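# Move a limp 5.7 kg spare arm to the other desk

## Task

Carry the unpowered spare robot arm (5.7 kg, its joints hang loose and swing) from the desk it is on and lay it on the other desk. When you finish it must be at rest with nothing sticking out past any desk edge. No part of it may drop freely more than a few centimetres at any moment, or the task fails. Release it and move the robot away from it at the end. The robot must not topple or finish leaning, or the task fails.

## Robot and tools

ROBOT. A Rainbow Robotics RB-Y1. It has a two-wheel differential base with two rear casters; the base is 0.66 m long and 0.58 m wide, and its front edge sits 0.10 m ahead of the drive axle. Above the base is a folding leg and torso, then a chest carrying a head and two 7-joint arms, each with a parallel gripper. Cameras: head_camera, left_wrist_camera, right_wrist_camera.

FRAMES. Base frame: origin on the floor between the drive wheels, x forward, y to the left, z up. The result reports chest, left_hand and right_hand in this frame. A hand point is the spot between its finger pads; the fingers point along its -z and close along its x. Reported hand positions are approximate, worse at long reach. base_odometry is the base frame as it was at the scene's start, built from wheel turns only, so wheel slip shows up as travel. Heading runs -3.142 to 3.142, positive to the left.

execute_actions. Arguments: "actions", a list holding one action or none (none just reports state and images), and "cameras", a list of camera names; omitted, null or ["all"] gives every camera, [] gives none, and a bad name rejects the call. An action may contain:
- "base": exactly one of {"translate_m": d}, a relative straight drive of d metres from where the base is now (forward positive, -3 to 3), or {"rotate_rad": d}, a relative turn in place of d radians (left/counter-clockwise positive, -3.2 to 3.2). There is no sideways motion.
- "joints": an object mapping joint names to absolute targets, one number per joint. Ranges: torso_squat_rad 0 to 1.2 (bigger lowers the chest, kept level); torso_shift_rad -0.3 to 0.6 (positive pushes hips forward); torso_pitch_rad -0.2 to 1.4 (positive bows forward); torso_yaw_rad -1.5 to 1.5 (positive left). Per arm, using left_/right_ prefixes: shoulder_pitch_rad -2.356 to 2.356 (0 hangs, negative raises the arm forward); shoulder_roll_rad left 0 to 3.141, right -3.141 to 0 (away from the body lifts the arm sideways); shoulder_yaw_rad -2.094 to 2.094; elbow_rad -2.617 to 0.01 (negative bends); forearm_roll_rad -3.141 to 3.141; wrist_pitch_rad -1.57 to 1.919 (negative tips the hand forward); hand_roll_rad -2.705 to 2.705; gripper_m 0 to 0.1, metres of opening between pads. Yaw and roll signs are the same on both arms. head_pan_rad -0.523 to 0.523 (positive left), head_tilt_rad -0.35 to 1.57 (positive down). Angles in radians.
- "speeds": caps for this action only, translate_m 0.05 to 0.4 m/s, rotate_rad 0.1 to 1.509 rad/s (defaults are the maxima). A base move needing over 8.667 s is refused.
- "min_time_s": 0.1 to 8 s, the shortest duration for each arm and head motion.
An action runs at most 15 s; its parts start together. Joints you leave out keep heading for their old targets. Out-of-range values or unknown keys reject the call with no motion. Torso sums must also hold: squat+shift <= 1.52; squat-shift+pitch <= 1.57; shift+0.5 pitch-0.4 squat <= 0.7; shift+0.3 pitch-0.5 squat <= 0.39, otherwise the torso stops short (off_target). Top joint speeds: arms 1 rad/s (wrist joints 1.5), squat and pitch 0.3, shift 0.15, torso yaw 0.6, grippers 0.1 m/s.

wait: "seconds" 0 to 10; sends nothing new and returns state and images. zoom_image: "camera" plus "region" [x0, y0, x1, y1] in pixels of that camera's latest full image, at most 504 by 504, origin top-left. read_manual: optional "section", only "licences"; moves nothing. finished_scene: "scene", the current scene's number; ends it for good after the last command has been held, so the goal must already be met and stable.

RESULTS. joint_positions, chest and hand poses, base_odometry, images (order given on the "pictures" line) and a Motor temperatures line per arm. base_status and joint_status give each motion's outcome: done (for the base, wheels turned the full amount, slip possible); off_target (stopped away from target, may still push); limit_stop_at_<name> (a built-in limit stopped it; limit_stop_at_own_body means the self-collision guard acted before contact, so move the arm and torso apart); contact_stop (hit something firm); time_out; stopped_with_arm (torso halted because an arm hit); not_followed (arm targets withheld by the collision check, with "joint command not followed" and usually a "cause:" line; gripper targets still run). A stop in one torso joint or one arm joint stops that whole group. on_its_own lists what this call did not command; "held at" is a target, not a position. After a contact_stop, back off first in a separate action, arms before torso. If both hands hold one object and the torso contact-stops instantly with nothing in the way, resend every arm joint at its current reading, then the torso command. Once a call reports a stop, the later execute_actions, wait and finished_scene calls in the same reply are skipped.

CAUTIONS. The object weighs 5.7 kg and each arm is rated 3 kg, so share it between both hands, keep it low and close; weight far ahead of the drive wheels tips the robot and nothing stops that. Joint load limits (N m): shoulder joints 63.7, elbow 32.7, forearm roll, wrist pitch and hand roll 22.7, held weight included; reaching one causes a 10 s full stop. To grip, command an opening at least 0.005 m below the object's width; off_target is then expected. The object's loose joints swing, so support it so no segment drops; set it down gently. Never let the arms strike or squeeze each other (grippers included); the arm-to-arm check ignores hands and palms. The base keeps pushing when it meets furniture, the bent leg can reach past the front edge and push the robot backward unseen by odometry. Motors heat while loaded, even as you deliberate: MOTOR HOT at 65 °C, OVER-TEMPERATURE FAULT at 80 °C brakes the arm and reports limit_stop_at_motor_heat; resend targets afterwards. The robot holds its last command while you think.

Each tool is called after "Request:" in YAML: its name, and indented under it one key for each argument.

## Session

Request:
execute_actions:
  actions: []

Scene clock: 0.00 s.
Motor temperatures (°C, as the motors report them): left_arm=[31 32 32 31 36 35 34] | right_arm=[32 32 29 31 34 36 34]
base_odometry: x=+0.000 y=+0.000 heading=+0.000 (m, m, rad; odometry frame)
base_status: not commanded
joint_positions: torso_squat_rad=+0.350 torso_shift_rad=+0.000 torso_pitch_rad=+0.000 torso_yaw_rad=+0.000 left_shoulder_pitch_rad=+0.019 left_shoulder_roll_rad=+0.007 left_shoulder_yaw_rad=+0.011 left_elbow_rad=-0.177 left_forearm_roll_rad=+0.015 left_wrist_pitch_rad=+0.054 left_hand_roll_rad=+0.000 left_gripper_m=+0.099 right_shoulder_pitch_rad=-0.005 right_shoulder_roll_rad=-0.042 right_shoulder_yaw_rad=-0.017 right_elbow_rad=-0.114 right_forearm_roll_rad=+0.040 right_wrist_pitch_rad=-0.039 right_hand_roll_rad=+0.028 right_gripper_m=+0.100 head_pan_rad=+0.000 head_tilt_rad=+0.400
joint_status: not commanded
chest: x=-0.2279 y=+0.0009 z=+1.2474 quat_wxyz=(+1.000, -0.001, +0.000, +0.000) (m; base frame)
left_hand: x=-0.1679 y=+0.2267 z=+0.5637 quat_wxyz=(+0.998, +0.003, -0.052, +0.016) (m; base frame)
right_hand: x=-0.1599 y=-0.2527 z=+0.5670 quat_wxyz=(+0.996, -0.024, -0.078, +0.028) (m; base frame)
pictures: head_camera, left_wrist_camera, right_wrist_camera
Images, in order (width x height): head_camera 896x504, left_wrist_camera 644x364, right_wrist_camera 644x364.

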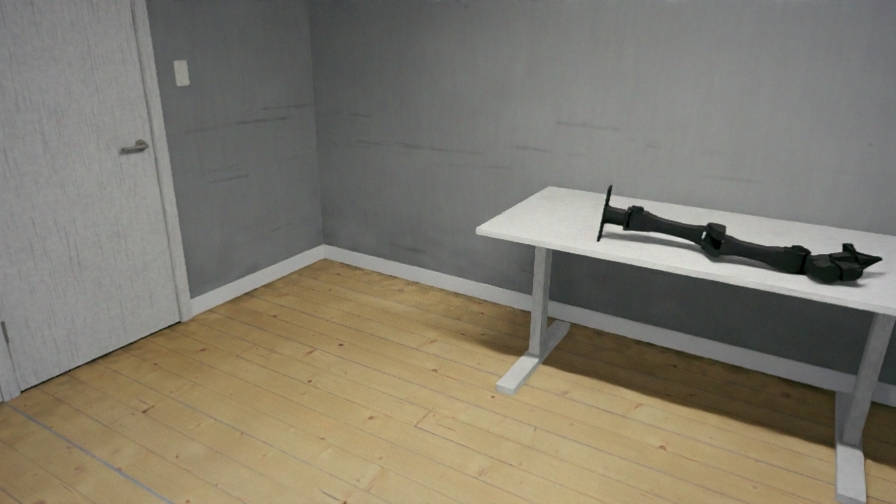

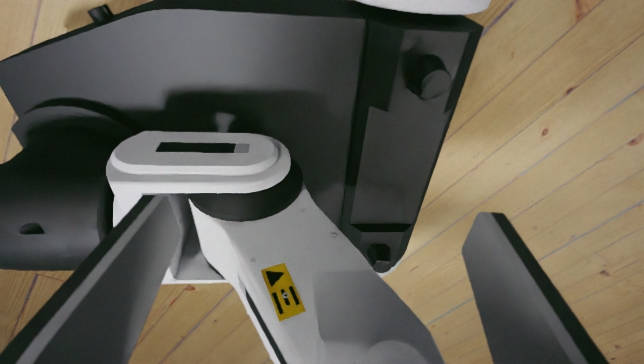

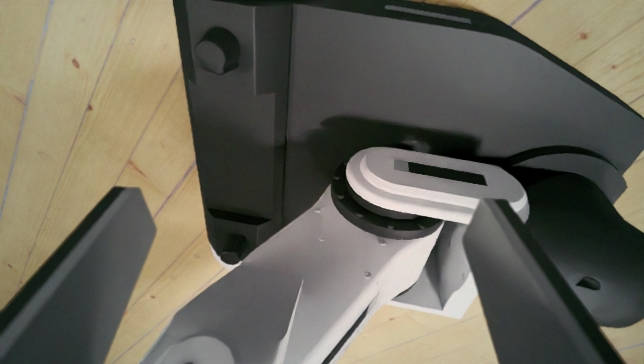

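Request:
execute_actions:
  actions:
    - {"base": {"rotate_rad": -0.9}, "joints": {"head_pan_rad": -0.3}}
  cameras: ["head_camera"]

Scene clock: 7.60 s.
Motor temperatures (°C, as the motors report them): left_arm=[31 32 32 31 36 35 34] | right_arm=[32 32 29 31 34 36 34]
base_odometry: x=+0.000 y=+0.000 heading=-0.900 (m, m, rad; odometry frame)
base_status: done
joint_positions: torso_squat_rad=+0.350 torso_shift_rad=+0.000 torso_pitch_rad=+0.000 torso_yaw_rad=+0.000 left_shoulder_pitch_rad=+0.019 left_shoulder_roll_rad=+0.007 left_shoulder_yaw_rad=+0.011 left_elbow_rad=-0.177 left_forearm_roll_rad=+0.015 left_wrist_pitch_rad=+0.054 left_hand_roll_rad=+0.000 left_gripper_m=+0.099 right_shoulder_pitch_rad=-0.005 right_shoulder_roll_rad=-0.042 right_shoulder_yaw_rad=-0.017 right_elbow_rad=-0.114 right_forearm_roll_rad=+0.040 right_wrist_pitch_rad=-0.039 right_hand_roll_rad=+0.028 right_gripper_m=+0.100 head_pan_rad=-0.300 head_tilt_rad=+0.400
joint_status: all done
chest: x=-0.2279 y=+0.0009 z=+1.2474 quat_wxyz=(+1.000, -0.001, +0.000, +0.000) (m; base frame)
left_hand: x=-0.1679 y=+0.2268 z=+0.5637 quat_wxyz=(+0.998, +0.003, -0.053, +0.016) (m; base frame)
right_hand: x=-0.1599 y=-0.2527 z=+0.5670 quat_wxyz=(+0.996, -0.024, -0.078, +0.028) (m; base frame)
pictures: head_camera
Images, in order (width x height): head_camera 896x504.

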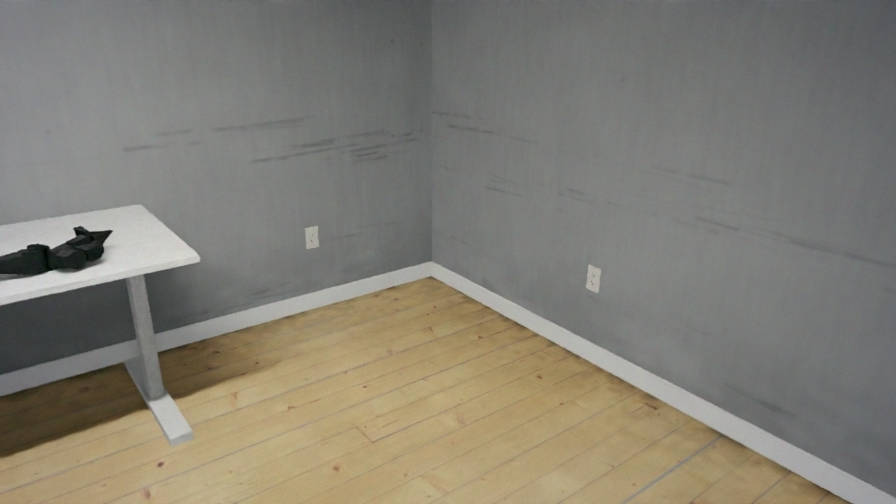

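Request:
execute_actions:
  actions:
    - {"base": {"rotate_rad": -1.3}, "joints": {"head_pan_rad": -0.3}}
  cameras: ["head_camera"]

Scene clock: 16.60 s.
Motor temperatures (°C, as the motors report them): left_arm=[31 32 32 31 36 35 34] | right_arm=[32 32 29 31 34 36 34]
base_odometry: x=+0.000 y=+0.000 heading=-2.199 (m, m, rad; odometry frame)
base_status: done
joint_positions: torso_squat_rad=+0.350 torso_shift_rad=+0.000 torso_pitch_rad=+0.000 torso_yaw_rad=+0.000 left_shoulder_pitch_rad=+0.019 left_shoulder_roll_rad=+0.007 left_shoulder_yaw_rad=+0.011 left_elbow_rad=-0.177 left_forearm_roll_rad=+0.015 left_wrist_pitch_rad=+0.054 left_hand_roll_rad=+0.000 left_gripper_m=+0.099 right_shoulder_pitch_rad=-0.005 right_shoulder_roll_rad=-0.042 right_shoulder_yaw_rad=-0.017 right_elbow_rad=-0.114 right_forearm_roll_rad=+0.040 right_wrist_pitch_rad=-0.039 right_hand_roll_rad=+0.028 right_gripper_m=+0.100 head_pan_rad=-0.300 head_tilt_rad=+0.400
joint_status: all done
chest: x=-0.2279 y=+0.0009 z=+1.2474 quat_wxyz=(+1.000, -0.001, +0.000, +0.000) (m; base frame)
left_hand: x=-0.1680 y=+0.2268 z=+0.5637 quat_wxyz=(+0.998, +0.003, -0.053, +0.016) (m; base frame)
right_hand: x=-0.1599 y=-0.2526 z=+0.5670 quat_wxyz=(+0.996, -0.024, -0.078, +0.028) (m; base frame)
pictures: head_camera
Images, in order (width x height): head_camera 896x504.

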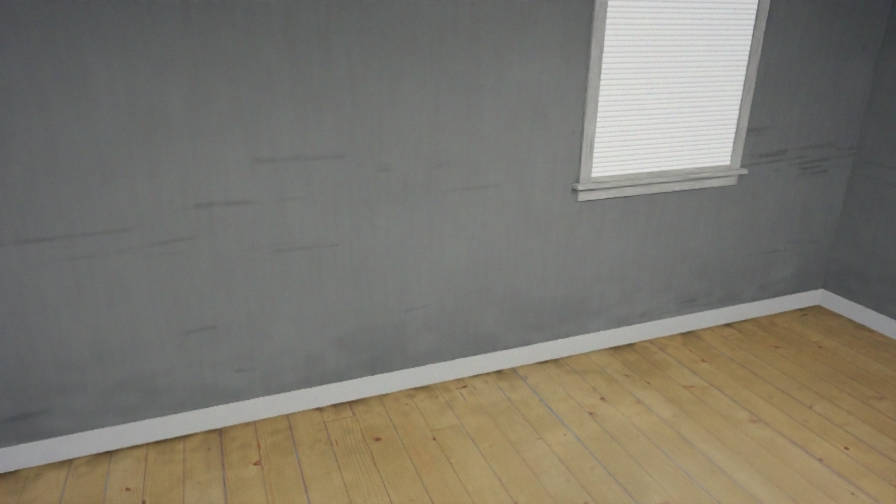

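Request:
execute_actions:
  actions:
    - {"base": {"rotate_rad": -1.3}, "joints": {"head_pan_rad": 0.0}}
  cameras: ["head_camera"]

Scene clock: 23.77 s.
Motor temperatures (°C, as the motors report them): left_arm=[31 32 32 31 36 35 34] | right_arm=[32 32 29 31 34 36 34]
base_odometry: x=+0.000 y=+0.000 heading=+2.784 (m, m, rad; odometry frame)
base_status: done
joint_positions: torso_squat_rad=+0.350 torso_shift_rad=+0.000 torso_pitch_rad=+0.000 torso_yaw_rad=+0.000 left_shoulder_pitch_rad=+0.019 left_shoulder_roll_rad=+0.007 left_shoulder_yaw_rad=+0.011 left_elbow_rad=-0.177 left_forearm_roll_rad=+0.015 left_wrist_pitch_rad=+0.054 left_hand_roll_rad=+0.000 left_gripper_m=+0.099 right_shoulder_pitch_rad=-0.005 right_shoulder_roll_rad=-0.042 right_shoulder_yaw_rad=-0.017 right_elbow_rad=-0.114 right_forearm_roll_rad=+0.040 right_wrist_pitch_rad=-0.039 right_hand_roll_rad=+0.028 right_gripper_m=+0.100 head_pan_rad=+0.000 head_tilt_rad=+0.400
joint_status: all done
chest: x=-0.2279 y=+0.0009 z=+1.2474 quat_wxyz=(+1.000, -0.001, +0.000, +0.000) (m; base frame)
left_hand: x=-0.1680 y=+0.2268 z=+0.5637 quat_wxyz=(+0.998, +0.003, -0.053, +0.016) (m; base frame)
right_hand: x=-0.1599 y=-0.2526 z=+0.5670 quat_wxyz=(+0.996, -0.024, -0.078, +0.028) (m; base frame)
pictures: head_camera
Images, in order (width x height): head_camera 896x504.

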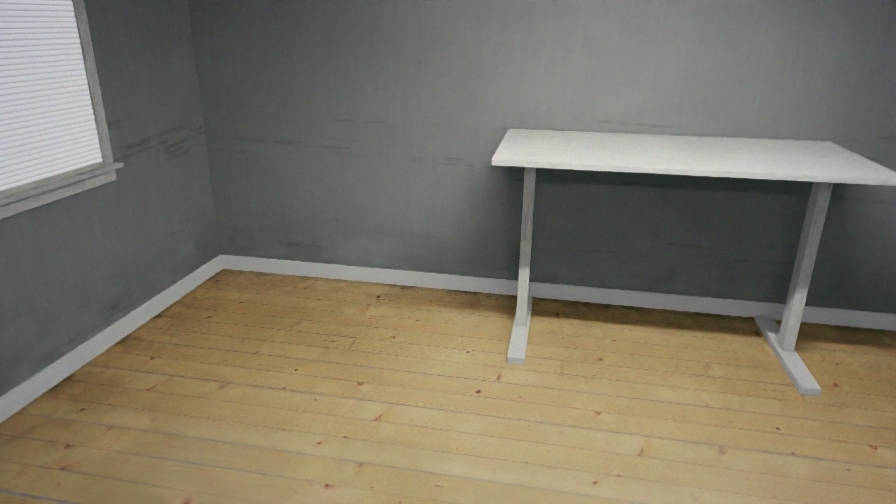

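Request:
execute_actions:
  actions:
    - {"base": {"rotate_rad": 2.97}, "joints": {"head_tilt_rad": 0.5}}
  cameras: ["head_camera"]

Request:
execute_actions:
  actions:
    - {"base": {"translate_m": 1.1}, "joints": {"head_tilt_rad": 0.7}}
  cameras: ["head_camera"]

Scene clock: 81.43 s.
Motor temperatures (°C, as the motors report them): left_arm=[31 32 32 31 36 35 34] | right_arm=[32 32 29 31 34 36 34]
base_odometry: x=+0.000 y=+0.000 heading=-0.529 (m, m, rad; odometry frame)
base_status: done
joint_positions: torso_squat_rad=+0.350 torso_shift_rad=+0.000 torso_pitch_rad=+0.000 torso_yaw_rad=+0.000 left_shoulder_pitch_rad=+0.019 left_shoulder_roll_rad=+0.007 left_shoulder_yaw_rad=+0.011 left_elbow_rad=-0.177 left_forearm_roll_rad=+0.015 left_wrist_pitch_rad=+0.054 left_hand_roll_rad=+0.000 left_gripper_m=+0.099 right_shoulder_pitch_rad=-0.005 right_shoulder_roll_rad=-0.042 right_shoulder_yaw_rad=-0.017 right_elbow_rad=-0.114 right_forearm_roll_rad=+0.040 right_wrist_pitch_rad=-0.039 right_hand_roll_rad=+0.028 right_gripper_m=+0.100 head_pan_rad=+0.000 head_tilt_rad=+0.500
joint_status: all done
chest: x=-0.2280 y=+0.0009 z=+1.2474 quat_wxyz=(+1.000, -0.001, +0.000, +0.000) (m; base frame)
left_hand: x=-0.1680 y=+0.2267 z=+0.5637 quat_wxyz=(+0.998, +0.003, -0.053, +0.016) (m; base frame)
right_hand: x=-0.1599 y=-0.2527 z=+0.5670 quat_wxyz=(+0.996, -0.024, -0.078, +0.028) (m; base frame)
pictures: head_camera
Images, in order (width x height): head_camera 896x504.

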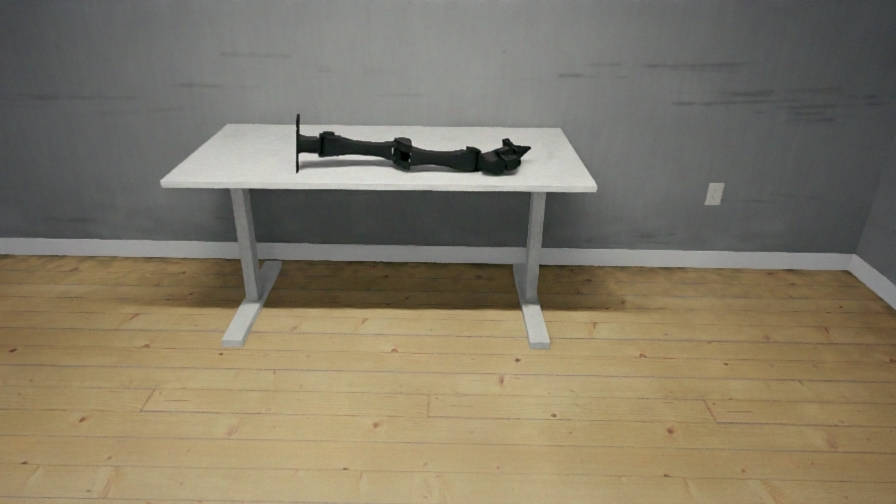

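Scene clock: 85.53 s.
Motor temperatures (°C, as the motors report them): left_arm=[31 32 32 31 36 35 34] | right_arm=[32 32 29 31 34 36 34]
base_odometry: x=+0.950 y=-0.555 heading=-0.529 (m, m, rad; odometry frame)
base_status: done
joint_positions: torso_squat_rad=+0.350 torso_shift_rad=+0.000 torso_pitch_rad=+0.000 torso_yaw_rad=+0.000 left_shoulder_pitch_rad=+0.019 left_shoulder_roll_rad=+0.007 left_shoulder_yaw_rad=+0.011 left_elbow_rad=-0.177 left_forearm_roll_rad=+0.015 left_wrist_pitch_rad=+0.054 left_hand_roll_rad=+0.000 left_gripper_m=+0.099 right_shoulder_pitch_rad=-0.005 right_shoulder_roll_rad=-0.042 right_shoulder_yaw_rad=-0.017 right_elbow_rad=-0.114 right_forearm_roll_rad=+0.040 right_wrist_pitch_rad=-0.039 right_hand_roll_rad=+0.028 right_gripper_m=+0.100 head_pan_rad=+0.000 head_tilt_rad=+0.700
joint_status: all done
chest: x=-0.2278 y=+0.0009 z=+1.2474 quat_wxyz=(+1.000, -0.001, +0.000, +0.000) (m; base frame)
left_hand: x=-0.1679 y=+0.2267 z=+0.5637 quat_wxyz=(+0.998, +0.003, -0.052, +0.016) (m; base frame)
right_hand: x=-0.1599 y=-0.2527 z=+0.5670 quat_wxyz=(+0.996, -0.024, -0.078, +0.028) (m; base frame)
pictures: head_camera
Images, in order (width x height): head_camera 896x504.

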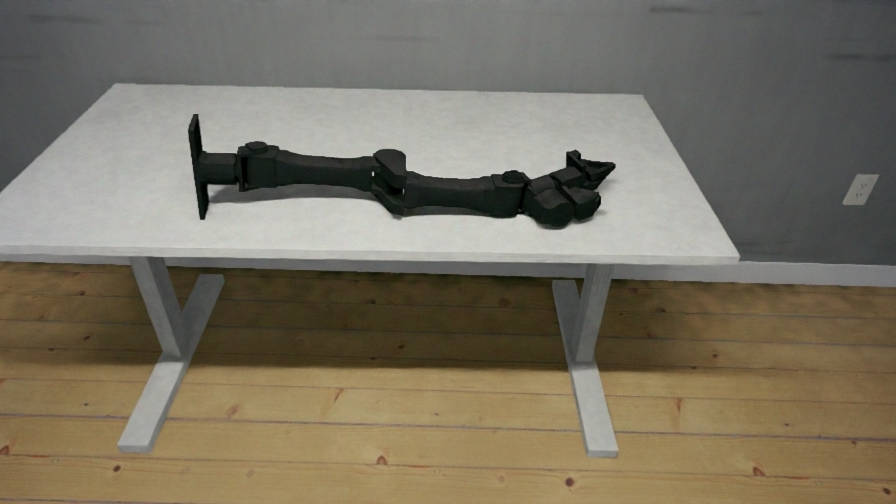

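Request:
execute_actions:
  actions:
    - {"base": {"rotate_rad": 0.25}}
  cameras: []

Request:
execute_actions:
  actions:
    - {"base": {"translate_m": 0.45}}
  cameras: []

Request:
execute_actions:
  actions:
    - {"base": {"rotate_rad": -0.27}, "joints": {"head_tilt_rad": 0.95}}
  cameras: ["head_camera"]

Scene clock: 107.40 s.
Motor temperatures (°C, as the motors report them): left_arm=[31 32 32 31 36 35 34] | right_arm=[32 32 29 31 34 36 34]
base_odometry: x=+0.950 y=-0.555 heading=-0.279 (m, m, rad; odometry frame)
base_status: done
joint_positions: torso_squat_rad=+0.350 torso_shift_rad=+0.000 torso_pitch_rad=+0.000 torso_yaw_rad=+0.000 left_shoulder_pitch_rad=+0.019 left_shoulder_roll_rad=+0.007 left_shoulder_yaw_rad=+0.011 left_elbow_rad=-0.177 left_forearm_roll_rad=+0.015 left_wrist_pitch_rad=+0.054 left_hand_roll_rad=+0.000 left_gripper_m=+0.099 right_shoulder_pitch_rad=-0.005 right_shoulder_roll_rad=-0.042 right_shoulder_yaw_rad=-0.017 right_elbow_rad=-0.114 right_forearm_roll_rad=+0.040 right_wrist_pitch_rad=-0.039 right_hand_roll_rad=+0.028 right_gripper_m=+0.100 head_pan_rad=+0.000 head_tilt_rad=+0.700
joint_status: not commanded
chest: x=-0.2278 y=+0.0009 z=+1.2474 quat_wxyz=(+1.000, -0.001, +0.000, +0.000) (m; base frame)
left_hand: x=-0.1679 y=+0.2267 z=+0.5638 quat_wxyz=(+0.998, +0.003, -0.052, +0.016) (m; base frame)
right_hand: x=-0.1599 y=-0.2527 z=+0.5670 quat_wxyz=(+0.996, -0.024, -0.078, +0.028) (m; base frame)
pictures: none
No camera images: the call's "cameras" was empty. Leave "cameras" out to get every camera's image.

Scene clock: 109.97 s.
Motor temperatures (°C, as the motors report them): left_arm=[31 32 32 31 36 35 34] | right_arm=[32 32 29 31 34 36 34]
base_odometry: x=+1.383 y=-0.678 heading=-0.278 (m, m, rad; odometry frame)
base_status: done
joint_positions: torso_squat_rad=+0.350 torso_shift_rad=+0.000 torso_pitch_rad=+0.000 torso_yaw_rad=+0.000 left_shoulder_pitch_rad=+0.019 left_shoulder_roll_rad=+0.007 left_shoulder_yaw_rad=+0.011 left_elbow_rad=-0.177 left_forearm_roll_rad=+0.015 left_wrist_pitch_rad=+0.054 left_hand_roll_rad=+0.000 left_gripper_m=+0.099 right_shoulder_pitch_rad=-0.005 right_shoulder_roll_rad=-0.042 right_shoulder_yaw_rad=-0.017 right_elbow_rad=-0.114 right_forearm_roll_rad=+0.040 right_wrist_pitch_rad=-0.039 right_hand_roll_rad=+0.028 right_gripper_m=+0.100 head_pan_rad=+0.000 head_tilt_rad=+0.700
joint_status: not commanded
chest: x=-0.2279 y=+0.0009 z=+1.2474 quat_wxyz=(+1.000, -0.001, +0.000, +0.000) (m; base frame)
left_hand: x=-0.1679 y=+0.2267 z=+0.5638 quat_wxyz=(+0.998, +0.003, -0.052, +0.016) (m; base frame)
right_hand: x=-0.1599 y=-0.2527 z=+0.5670 quat_wxyz=(+0.996, -0.024, -0.078, +0.028) (m; base frame)
pictures: none
No camera images: the call's "cameras" was empty. Leave "cameras" out to get every camera's image.

Scene clock: 111.73 s.
Motor temperatures (°C, as the motors report them): left_arm=[31 32 32 31 36 35 34] | right_arm=[32 32 29 31 34 36 34]
base_odometry: x=+1.383 y=-0.678 heading=-0.548 (m, m, rad; odometry frame)
base_status: done
joint_positions: torso_squat_rad=+0.350 torso_shift_rad=+0.000 torso_pitch_rad=+0.000 torso_yaw_rad=+0.000 left_shoulder_pitch_rad=+0.019 left_shoulder_roll_rad=+0.007 left_shoulder_yaw_rad=+0.011 left_elbow_rad=-0.177 left_forearm_roll_rad=+0.015 left_wrist_pitch_rad=+0.054 left_hand_roll_rad=+0.000 left_gripper_m=+0.099 right_shoulder_pitch_rad=-0.005 right_shoulder_roll_rad=-0.042 right_shoulder_yaw_rad=-0.017 right_elbow_rad=-0.114 right_forearm_roll_rad=+0.040 right_wrist_pitch_rad=-0.039 right_hand_roll_rad=+0.028 right_gripper_m=+0.100 head_pan_rad=+0.000 head_tilt_rad=+0.950
joint_status: all done
chest: x=-0.2279 y=+0.0010 z=+1.2474 quat_wxyz=(+1.000, -0.001, +0.000, +0.000) (m; base frame)
left_hand: x=-0.1679 y=+0.2268 z=+0.5637 quat_wxyz=(+0.998, +0.003, -0.052, +0.016) (m; base frame)
right_hand: x=-0.1599 y=-0.2526 z=+0.5670 quat_wxyz=(+0.996, -0.024, -0.078, +0.028) (m; base frame)
pictures: head_camera
Images, in order (width x height): head_camera 896x504.

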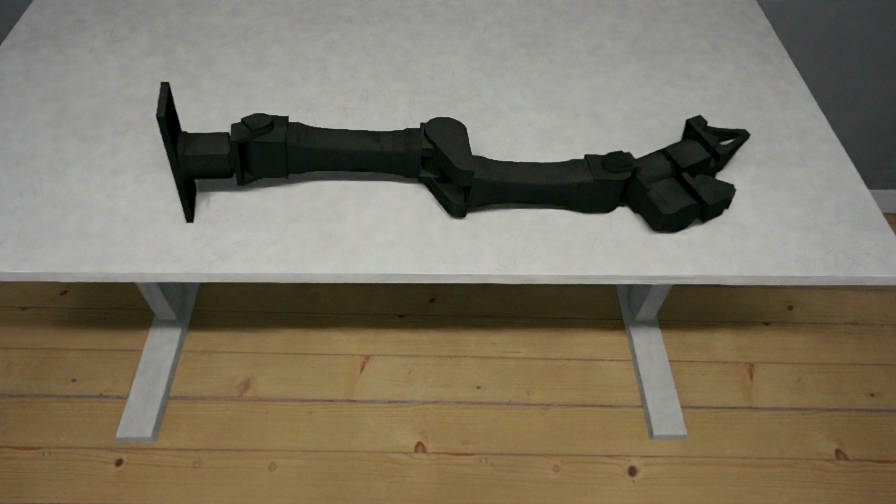

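Request:
execute_actions:
  actions:
    - {"joints": {"left_shoulder_pitch_rad": -1.18, "left_shoulder_roll_rad": 0.35, "left_shoulder_yaw_rad": 0.0, "left_elbow_rad": -1.23, "left_forearm_roll_rad": 0.35, "left_wrist_pitch_rad": 1.61, "left_hand_roll_rad": 0.0, "right_shoulder_pitch_rad": -1.18, "right_shoulder_roll_rad": -0.35, "right_shoulder_yaw_rad": 0.0, "right_elbow_rad": -1.23, "right_forearm_roll_rad": -0.35, "right_wrist_pitch_rad": 1.61, "right_hand_roll_rad": 0.0, "torso_pitch_rad": 0.3, "torso_squat_rad": 0.6, "head_tilt_rad": 0.7}}

Scene clock: 199.77 s.
Motor temperatures (°C, as the motors report them): left_arm=[31 32 32 31 36 35 34] | right_arm=[32 32 29 31 34 36 34]
base_odometry: x=+1.383 y=-0.678 heading=-0.548 (m, m, rad; odometry frame)
base_status: not commanded
joint_positions: torso_squat_rad=+0.600 torso_shift_rad=+0.000 torso_pitch_rad=+0.300 torso_yaw_rad=+0.000 left_shoulder_pitch_rad=-1.180 left_shoulder_roll_rad=+0.350 left_shoulder_yaw_rad=+0.000 left_elbow_rad=-1.230 left_forearm_roll_rad=+0.350 left_wrist_pitch_rad=+1.610 left_hand_roll_rad=+0.000 left_gripper_m=+0.099 right_shoulder_pitch_rad=-1.180 right_shoulder_roll_rad=-0.350 right_shoulder_yaw_rad=+0.000 right_elbow_rad=-1.230 right_forearm_roll_rad=-0.350 right_wrist_pitch_rad=+1.610 right_hand_roll_rad=+0.000 right_gripper_m=+0.100 head_pan_rad=+0.000 head_tilt_rad=+0.700
joint_status: all done
chest: x=-0.1365 y=+0.0009 z=+1.1538 quat_wxyz=(+0.989, -0.001, +0.149, +0.000) (m; base frame)
left_hand: x=+0.4519 y=+0.1664 z=+0.9705 quat_wxyz=(+0.965, -0.019, -0.224, -0.138) (m; base frame)
right_hand: x=+0.4517 y=-0.1655 z=+0.9706 quat_wxyz=(+0.965, +0.018, -0.223, +0.138) (m; base frame)
pictures: head_camera, left_wrist_camera, right_wrist_camera
Images, in order (width x height): head_camera 896x504, left_wrist_camera 644x364, right_wrist_camera 644x364.

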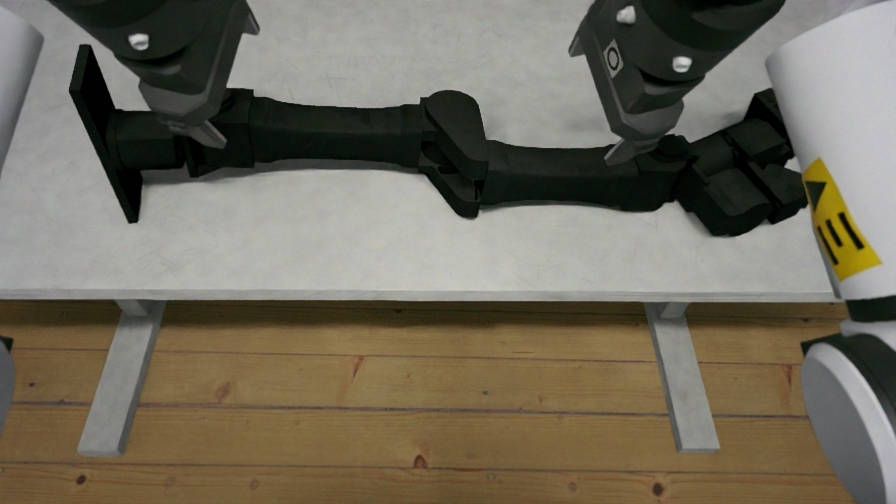

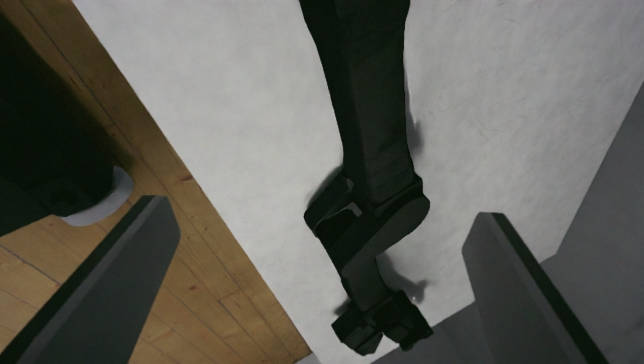

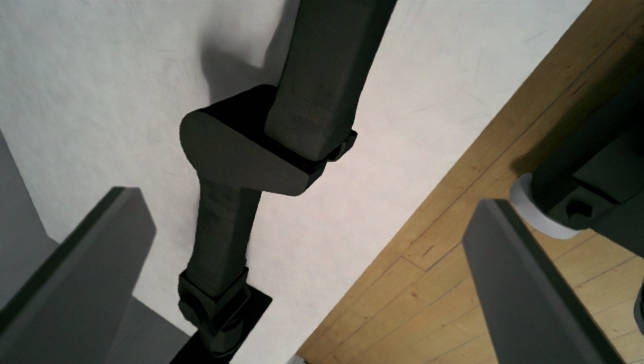

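Request:
execute_actions:
  actions:
    - {"joints": {"left_hand_roll_rad": 0.28, "right_hand_roll_rad": -0.28, "torso_squat_rad": 0.85}}

Scene clock: 206.37 s.
Motor temperatures (°C, as the motors report them): left_arm=[31 32 32 31 36 35 34] | right_arm=[32 32 29 31 34 36 34]
base_odometry: x=+1.383 y=-0.678 heading=-0.548 (m, m, rad; odometry frame)
base_status: not commanded
joint_positions: torso_squat_rad=+0.850 torso_shift_rad=+0.000 torso_pitch_rad=+0.300 torso_yaw_rad=+0.000 left_shoulder_pitch_rad=-1.180 left_shoulder_roll_rad=+0.350 left_shoulder_yaw_rad=+0.000 left_elbow_rad=-1.230 left_forearm_roll_rad=+0.350 left_wrist_pitch_rad=+1.610 left_hand_roll_rad=+0.280 left_gripper_m=+0.099 right_shoulder_pitch_rad=-1.180 right_shoulder_roll_rad=-0.350 right_shoulder_yaw_rad=+0.000 right_elbow_rad=-1.230 right_forearm_roll_rad=-0.350 right_wrist_pitch_rad=+1.610 right_hand_roll_rad=-0.280 right_gripper_m=+0.100 head_pan_rad=+0.000 head_tilt_rad=+0.700
joint_status: all done
chest: x=-0.1365 y=+0.0008 z=+1.0381 quat_wxyz=(+0.989, -0.001, +0.149, +0.000) (m; base frame)
left_hand: x=+0.4519 y=+0.1663 z=+0.8547 quat_wxyz=(+0.975, -0.050, -0.219, -0.002) (m; base frame)
right_hand: x=+0.4516 y=-0.1656 z=+0.8548 quat_wxyz=(+0.975, +0.049, -0.218, +0.002) (m; base frame)
pictures: head_camera, left_wrist_camera, right_wrist_camera
Images, in order (width x height): head_camera 896x504, left_wrist_camera 644x364, right_wrist_camera 644x364.

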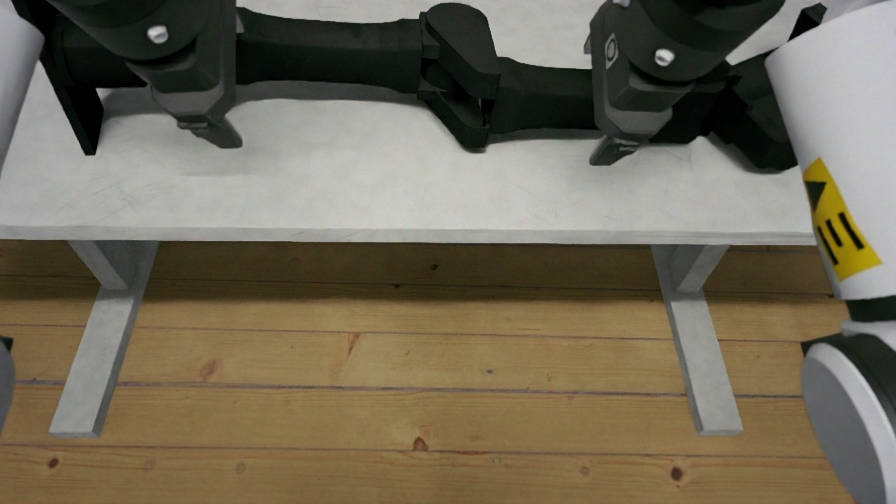

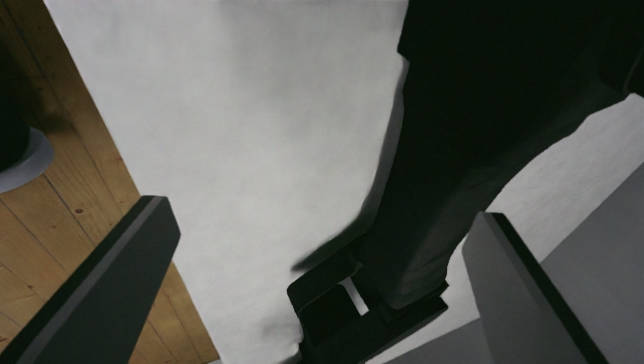

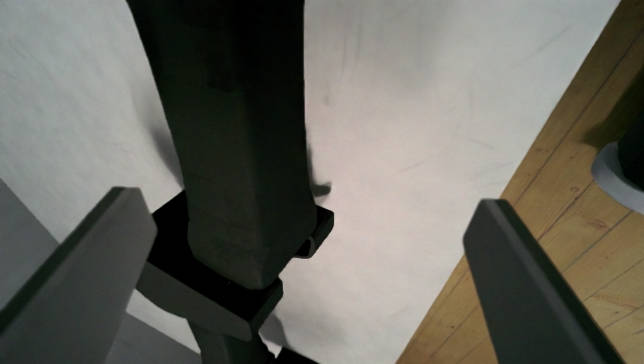

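Request:
execute_actions:
  actions:
    - {"joints": {"torso_squat_rad": 0.76, "left_shoulder_roll_rad": 0.22, "right_shoulder_roll_rad": -0.27, "right_shoulder_pitch_rad": -1.0, "right_elbow_rad": -1.567, "right_wrist_pitch_rad": 1.77, "head_tilt_rad": 0.6}}
  cameras: []

Request:
execute_actions:
  actions:
    - {"base": {"translate_m": 0.09}}

Scene clock: 219.80 s.
Motor temperatures (°C, as the motors report them): left_arm=[32 32 32 31 36 35 34] | right_arm=[32 32 29 31 34 36 34]
base_odometry: x=+1.383 y=-0.678 heading=-0.548 (m, m, rad; odometry frame)
base_status: not commanded
joint_positions: torso_squat_rad=+0.760 torso_shift_rad=+0.000 torso_pitch_rad=+0.300 torso_yaw_rad=+0.000 left_shoulder_pitch_rad=-1.180 left_shoulder_roll_rad=+0.220 left_shoulder_yaw_rad=+0.000 left_elbow_rad=-1.230 left_forearm_roll_rad=+0.350 left_wrist_pitch_rad=+1.610 left_hand_roll_rad=+0.280 left_gripper_m=+0.099 right_shoulder_pitch_rad=-1.000 right_shoulder_roll_rad=-0.270 right_shoulder_yaw_rad=+0.000 right_elbow_rad=-1.567 right_forearm_roll_rad=-0.350 right_wrist_pitch_rad=+1.770 right_hand_roll_rad=-0.280 right_gripper_m=+0.100 head_pan_rad=+0.000 head_tilt_rad=+0.600
joint_status: all done
chest: x=-0.1365 y=+0.0008 z=+1.0835 quat_wxyz=(+0.989, -0.001, +0.149, +0.000) (m; base frame)
left_hand: x=+0.4324 y=+0.0931 z=+0.8846 quat_wxyz=(+0.975, -0.099, -0.196, -0.038) (m; base frame)
right_hand: x=+0.3905 y=-0.1340 z=+0.8888 quat_wxyz=(+0.975, +0.073, -0.203, +0.044) (m; base frame)
pictures: none
No camera images: the call's "cameras" was empty. Leave "cameras" out to get every camera's image.

Scene clock: 221.20 s.
Motor temperatures (°C, as the motors report them): left_arm=[32 32 32 31 36 35 34] | right_arm=[32 32 29 31 34 36 34]
base_odometry: x=+1.459 y=-0.725 heading=-0.548 (m, m, rad; odometry frame)
base_status: done
joint_positions: torso_squat_rad=+0.760 torso_shift_rad=+0.000 torso_pitch_rad=+0.300 torso_yaw_rad=+0.000 left_shoulder_pitch_rad=-1.180 left_shoulder_roll_rad=+0.220 left_shoulder_yaw_rad=+0.000 left_elbow_rad=-1.230 left_forearm_roll_rad=+0.350 left_wrist_pitch_rad=+1.610 left_hand_roll_rad=+0.280 left_gripper_m=+0.099 right_shoulder_pitch_rad=-1.000 right_shoulder_roll_rad=-0.270 right_shoulder_yaw_rad=+0.000 right_elbow_rad=-1.567 right_forearm_roll_rad=-0.350 right_wrist_pitch_rad=+1.770 right_hand_roll_rad=-0.280 right_gripper_m=+0.100 head_pan_rad=+0.000 head_tilt_rad=+0.600
joint_status: not commanded
chest: x=-0.1365 y=+0.0008 z=+1.0835 quat_wxyz=(+0.989, -0.001, +0.150, +0.000) (m; base frame)
left_hand: x=+0.4324 y=+0.0931 z=+0.8846 quat_wxyz=(+0.975, -0.099, -0.196, -0.038) (m; base frame)
right_hand: x=+0.3905 y=-0.1340 z=+0.8887 quat_wxyz=(+0.975, +0.073, -0.203, +0.044) (m; base frame)
pictures: head_camera, left_wrist_camera, right_wrist_camera
Images, in order (width x height): head_camera 896x504, left_wrist_camera 644x364, right_wrist_camera 644x364.

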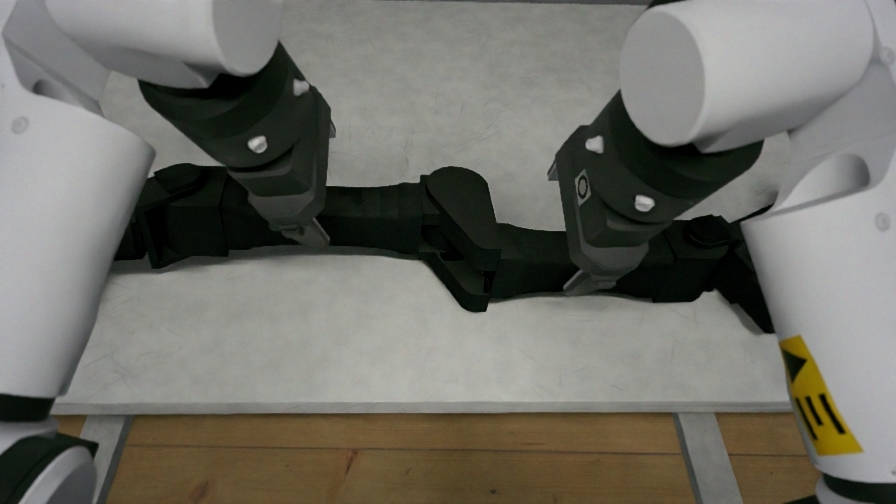

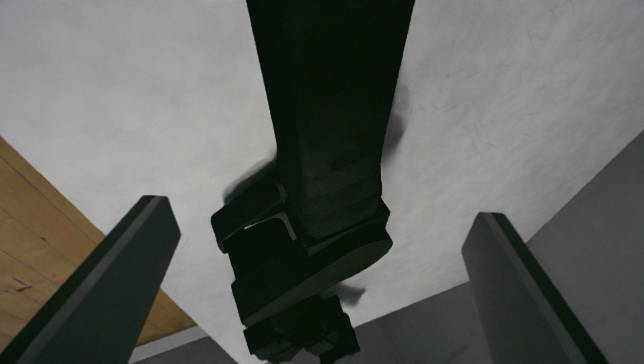

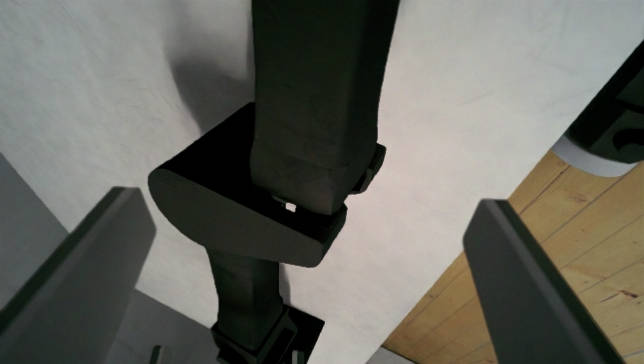

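Request:
execute_actions:
  actions:
    - {"base": {"translate_m": 0.03}, "joints": {"torso_squat_rad": 0.9, "left_forearm_roll_rad": 0.2, "right_forearm_roll_rad": -0.23}}

Scene clock: 227.00 s.
Motor temperatures (°C, as the motors report them): left_arm=[32 32 32 31 36 35 34] | right_arm=[32 32 29 31 34 36 34]
base_odometry: x=+1.485 y=-0.741 heading=-0.549 (m, m, rad; odometry frame)
base_status: done
joint_positions: torso_squat_rad=+0.900 torso_shift_rad=+0.000 torso_pitch_rad=+0.300 torso_yaw_rad=+0.000 left_shoulder_pitch_rad=-1.180 left_shoulder_roll_rad=+0.220 left_shoulder_yaw_rad=+0.000 left_elbow_rad=-1.230 left_forearm_roll_rad=+0.200 left_wrist_pitch_rad=+1.610 left_hand_roll_rad=+0.280 left_gripper_m=+0.099 right_shoulder_pitch_rad=-1.000 right_shoulder_roll_rad=-0.270 right_shoulder_yaw_rad=+0.000 right_elbow_rad=-1.567 right_forearm_roll_rad=-0.230 right_wrist_pitch_rad=+1.770 right_hand_roll_rad=-0.280 right_gripper_m=+0.100 head_pan_rad=+0.000 head_tilt_rad=+0.600
joint_status: all done
chest: x=-0.1365 y=+0.0007 z=+1.0112 quat_wxyz=(+0.989, -0.001, +0.149, +0.000) (m; base frame)
left_hand: x=+0.4438 y=+0.1256 z=+0.8125 quat_wxyz=(+0.975, -0.030, -0.218, -0.019) (m; base frame)
right_hand: x=+0.3994 y=-0.1596 z=+0.8176 quat_wxyz=(+0.975, +0.020, -0.220, +0.019) (m; base frame)
pictures: head_camera, left_wrist_camera, right_wrist_camera
Images, in order (width x height): head_camera 896x504, left_wrist_camera 644x364, right_wrist_camera 644x364.

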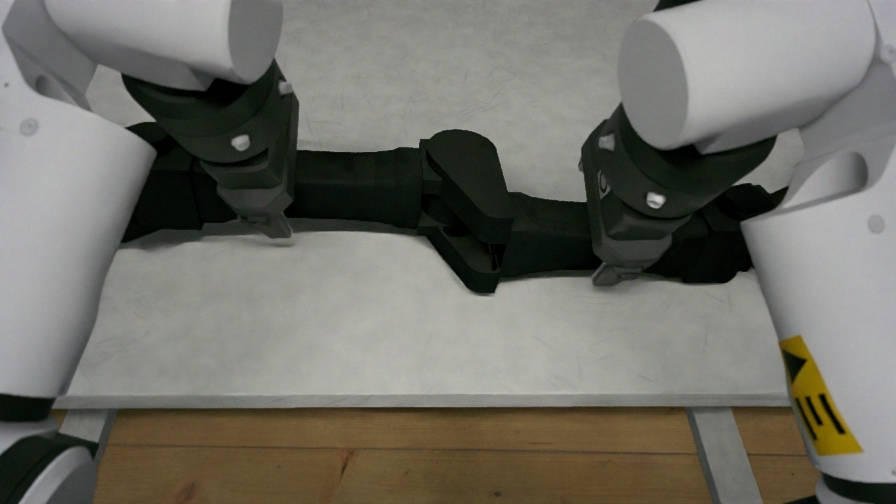

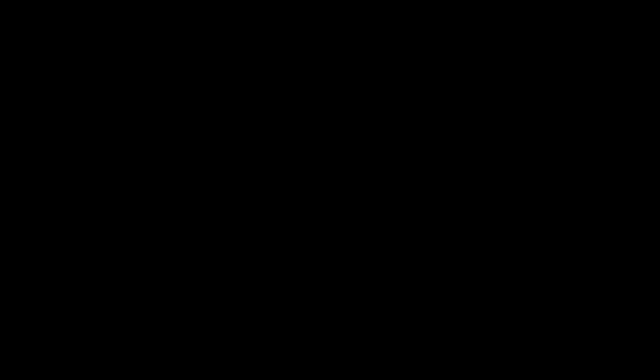

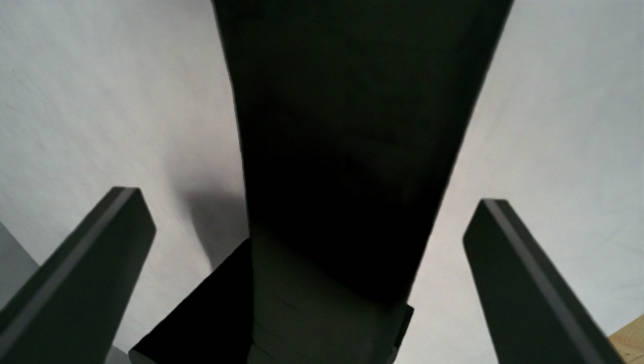

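Request:
execute_actions:
  actions:
    - {"joints": {"left_gripper_m": 0.03, "right_shoulder_pitch_rad": -0.93, "right_wrist_pitch_rad": 1.70}}

Scene clock: 232.33 s.
Motor temperatures (°C, as the motors report them): left_arm=[32 32 32 31 36 35 34] | right_arm=[32 32 29 31 34 36 34]
base_odometry: x=+1.485 y=-0.741 heading=-0.549 (m, m, rad; odometry frame)
base_status: not commanded
joint_positions: torso_squat_rad=+0.900 torso_shift_rad=+0.000 torso_pitch_rad=+0.300 torso_yaw_rad=+0.000 left_shoulder_pitch_rad=-1.179 left_shoulder_roll_rad=+0.220 left_shoulder_yaw_rad=+0.000 left_elbow_rad=-1.229 left_forearm_roll_rad=+0.200 left_wrist_pitch_rad=+1.610 left_hand_roll_rad=+0.280 left_gripper_m=+0.060 right_shoulder_pitch_rad=-0.930 right_shoulder_roll_rad=-0.270 right_shoulder_yaw_rad=+0.000 right_elbow_rad=-1.567 right_forearm_roll_rad=-0.230 right_wrist_pitch_rad=+1.700 right_hand_roll_rad=-0.280 right_gripper_m=+0.100 head_pan_rad=+0.000 head_tilt_rad=+0.600
joint_status: left_gripper_m off_target (ended at +0.060, target +0.030); the others done
chest: x=-0.1364 y=+0.0007 z=+1.0112 quat_wxyz=(+0.989, -0.001, +0.150, +0.000) (m; base frame)
left_hand: x=+0.4434 y=+0.1257 z=+0.8114 quat_wxyz=(+0.976, -0.030, -0.217, -0.018) (m; base frame)
right_hand: x=+0.3958 y=-0.1686 z=+0.7903 quat_wxyz=(+0.975, +0.025, -0.221, +0.010) (m; base frame)
pictures: head_camera, left_wrist_camera, right_wrist_camera
Images, in order (width x height): head_camera 896x504, left_wrist_camera 644x364, right_wrist_camera 644x364.

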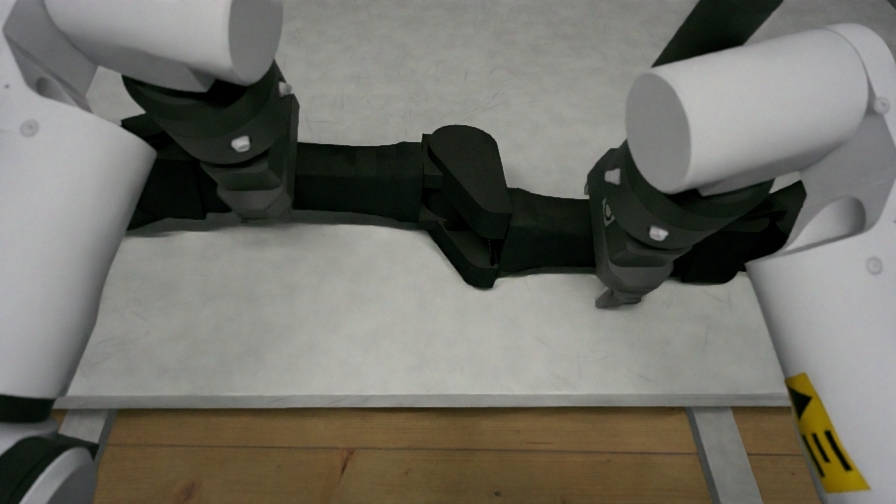

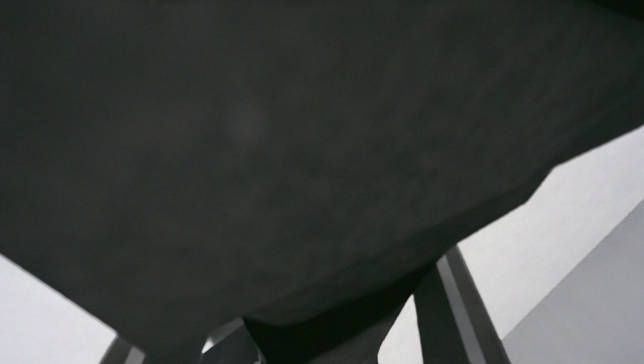

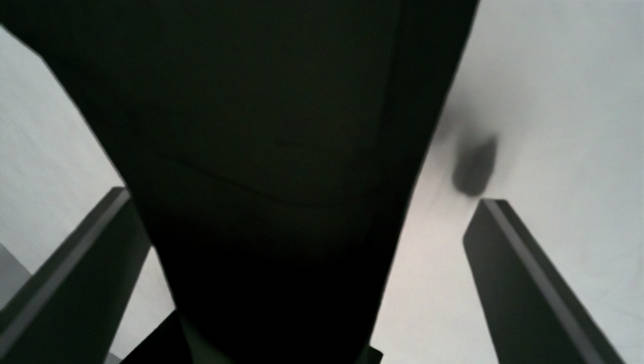

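Request:
execute_actions:
  actions:
    - {"joints": {"right_gripper_m": 0.03}}
  cameras: ["head_camera", "right_wrist_camera"]

Scene clock: 236.90 s.
Motor temperatures (°C, as the motors report them): left_arm=[32 32 32 31 36 35 34] | right_arm=[32 32 29 31 34 37 34]
base_odometry: x=+1.485 y=-0.741 heading=-0.549 (m, m, rad; odometry frame)
base_status: not commanded
joint_positions: torso_squat_rad=+0.900 torso_shift_rad=+0.000 torso_pitch_rad=+0.300 torso_yaw_rad=+0.000 left_shoulder_pitch_rad=-1.179 left_shoulder_roll_rad=+0.219 left_shoulder_yaw_rad=-0.001 left_elbow_rad=-1.229 left_forearm_roll_rad=+0.200 left_wrist_pitch_rad=+1.611 left_hand_roll_rad=+0.280 left_gripper_m=+0.060 right_shoulder_pitch_rad=-0.932 right_shoulder_roll_rad=-0.270 right_shoulder_yaw_rad=-0.001 right_elbow_rad=-1.568 right_forearm_roll_rad=-0.230 right_wrist_pitch_rad=+1.699 right_hand_roll_rad=-0.280 right_gripper_m=+0.061 head_pan_rad=+0.000 head_tilt_rad=+0.600
joint_status: right_gripper_m off_target (ended at +0.061, target +0.030)
chest: x=-0.1365 y=+0.0007 z=+1.0112 quat_wxyz=(+0.989, -0.001, +0.149, +0.000) (m; base frame)
left_hand: x=+0.4430 y=+0.1254 z=+0.8112 quat_wxyz=(+0.976, -0.030, -0.216, -0.019) (m; base frame)
right_hand: x=+0.3966 y=-0.1684 z=+0.7919 quat_wxyz=(+0.974, +0.025, -0.223, +0.010) (m; base frame)
pictures: head_camera, right_wrist_camera
Images, in order (width x height): head_camera 896x504, right_wrist_camera 644x364.

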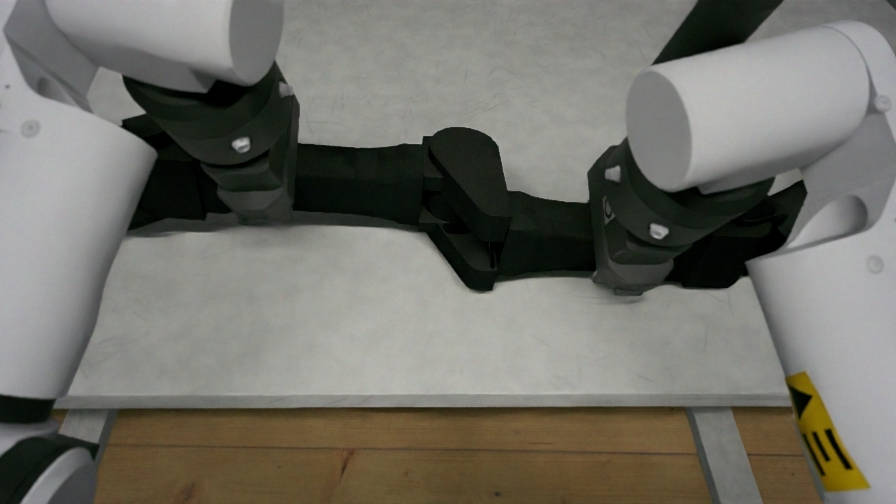

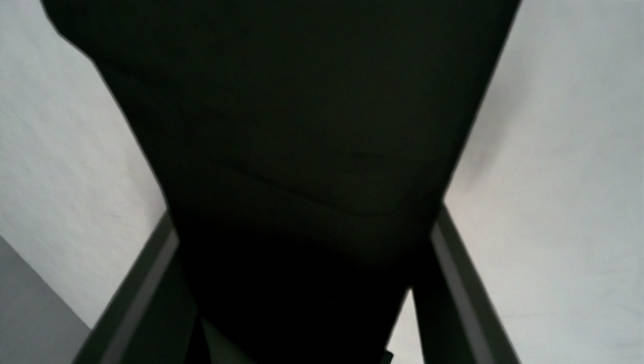

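Request:
execute_actions:
  actions:
    - {"joints": {"torso_squat_rad": 0.82, "head_tilt_rad": 0.5}}
  cameras: ["head_camera"]

Scene clock: 248.97 s.
Motor temperatures (°C, as the motors report them): left_arm=[32 32 32 32 36 35 34] | right_arm=[32 32 29 31 34 37 34]
base_odometry: x=+1.485 y=-0.741 heading=-0.549 (m, m, rad; odometry frame)
base_status: not commanded
joint_positions: torso_squat_rad=+0.820 torso_shift_rad=+0.001 torso_pitch_rad=+0.302 torso_yaw_rad=+0.000 left_shoulder_pitch_rad=-1.176 left_shoulder_roll_rad=+0.218 left_shoulder_yaw_rad=-0.001 left_elbow_rad=-1.227 left_forearm_roll_rad=+0.201 left_wrist_pitch_rad=+1.611 left_hand_roll_rad=+0.280 left_gripper_m=+0.060 right_shoulder_pitch_rad=-0.929 right_shoulder_roll_rad=-0.270 right_shoulder_yaw_rad=+0.000 right_elbow_rad=-1.566 right_forearm_roll_rad=-0.230 right_wrist_pitch_rad=+1.700 right_hand_roll_rad=-0.280 right_gripper_m=+0.061 head_pan_rad=+0.000 head_tilt_rad=+0.500
joint_status: all done
chest: x=-0.1356 y=+0.0007 z=+1.0536 quat_wxyz=(+0.989, -0.001, +0.150, +0.000) (m; base frame)
left_hand: x=+0.4424 y=+0.1254 z=+0.8503 quat_wxyz=(+0.976, -0.030, -0.213, -0.019) (m; base frame)
right_hand: x=+0.3959 y=-0.1686 z=+0.8309 quat_wxyz=(+0.975, +0.025, -0.219, +0.009) (m; base frame)
pictures: head_camera
Images, in order (width x height): head_camera 896x504.

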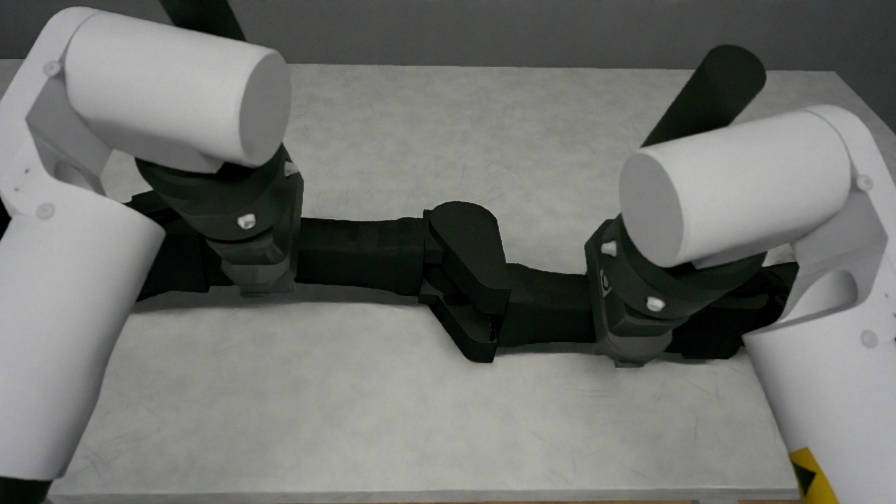

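Request:
execute_actions:
  actions:
    - {"joints": {"torso_squat_rad": 0.65, "head_pan_rad": -0.5, "head_tilt_rad": 0.7}}
  cameras: ["head_camera"]

Scene clock: 255.30 s.
Motor temperatures (°C, as the motors report them): left_arm=[33 32 32 32 36 35 34] | right_arm=[32 32 29 31 34 37 34]
base_odometry: x=+1.485 y=-0.741 heading=-0.549 (m, m, rad; odometry frame)
base_status: not commanded
joint_positions: torso_squat_rad=+0.650 torso_shift_rad=+0.001 torso_pitch_rad=+0.302 torso_yaw_rad=+0.000 left_shoulder_pitch_rad=-1.176 left_shoulder_roll_rad=+0.218 left_shoulder_yaw_rad=-0.001 left_elbow_rad=-1.227 left_forearm_roll_rad=+0.201 left_wrist_pitch_rad=+1.611 left_hand_roll_rad=+0.279 left_gripper_m=+0.060 right_shoulder_pitch_rad=-0.928 right_shoulder_roll_rad=-0.269 right_shoulder_yaw_rad=+0.000 right_elbow_rad=-1.565 right_forearm_roll_rad=-0.230 right_wrist_pitch_rad=+1.700 right_hand_roll_rad=-0.280 right_gripper_m=+0.061 head_pan_rad=-0.500 head_tilt_rad=+0.700
joint_status: all done
chest: x=-0.1355 y=+0.0008 z=+1.1332 quat_wxyz=(+0.989, -0.001, +0.150, +0.000) (m; base frame)
left_hand: x=+0.4425 y=+0.1254 z=+0.9298 quat_wxyz=(+0.976, -0.030, -0.213, -0.019) (m; base frame)
right_hand: x=+0.3958 y=-0.1686 z=+0.9100 quat_wxyz=(+0.975, +0.025, -0.218, +0.009) (m; base frame)
pictures: head_camera
Images, in order (width x height): head_camera 896x504.

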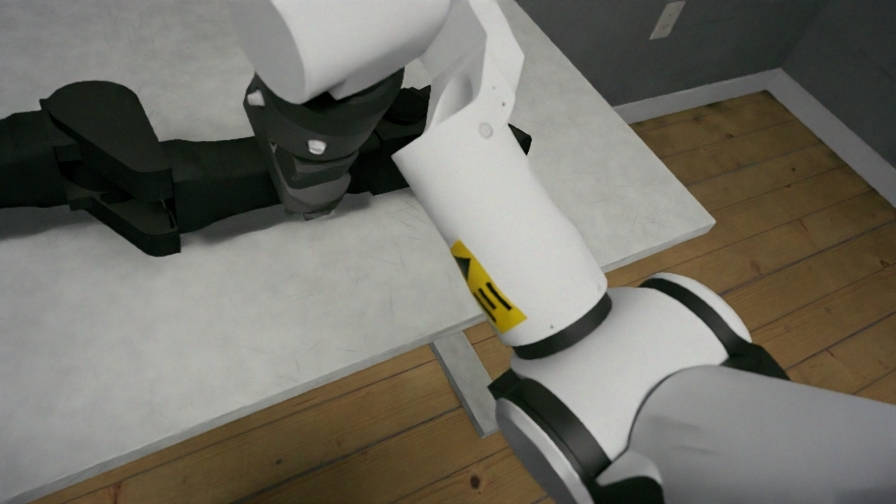

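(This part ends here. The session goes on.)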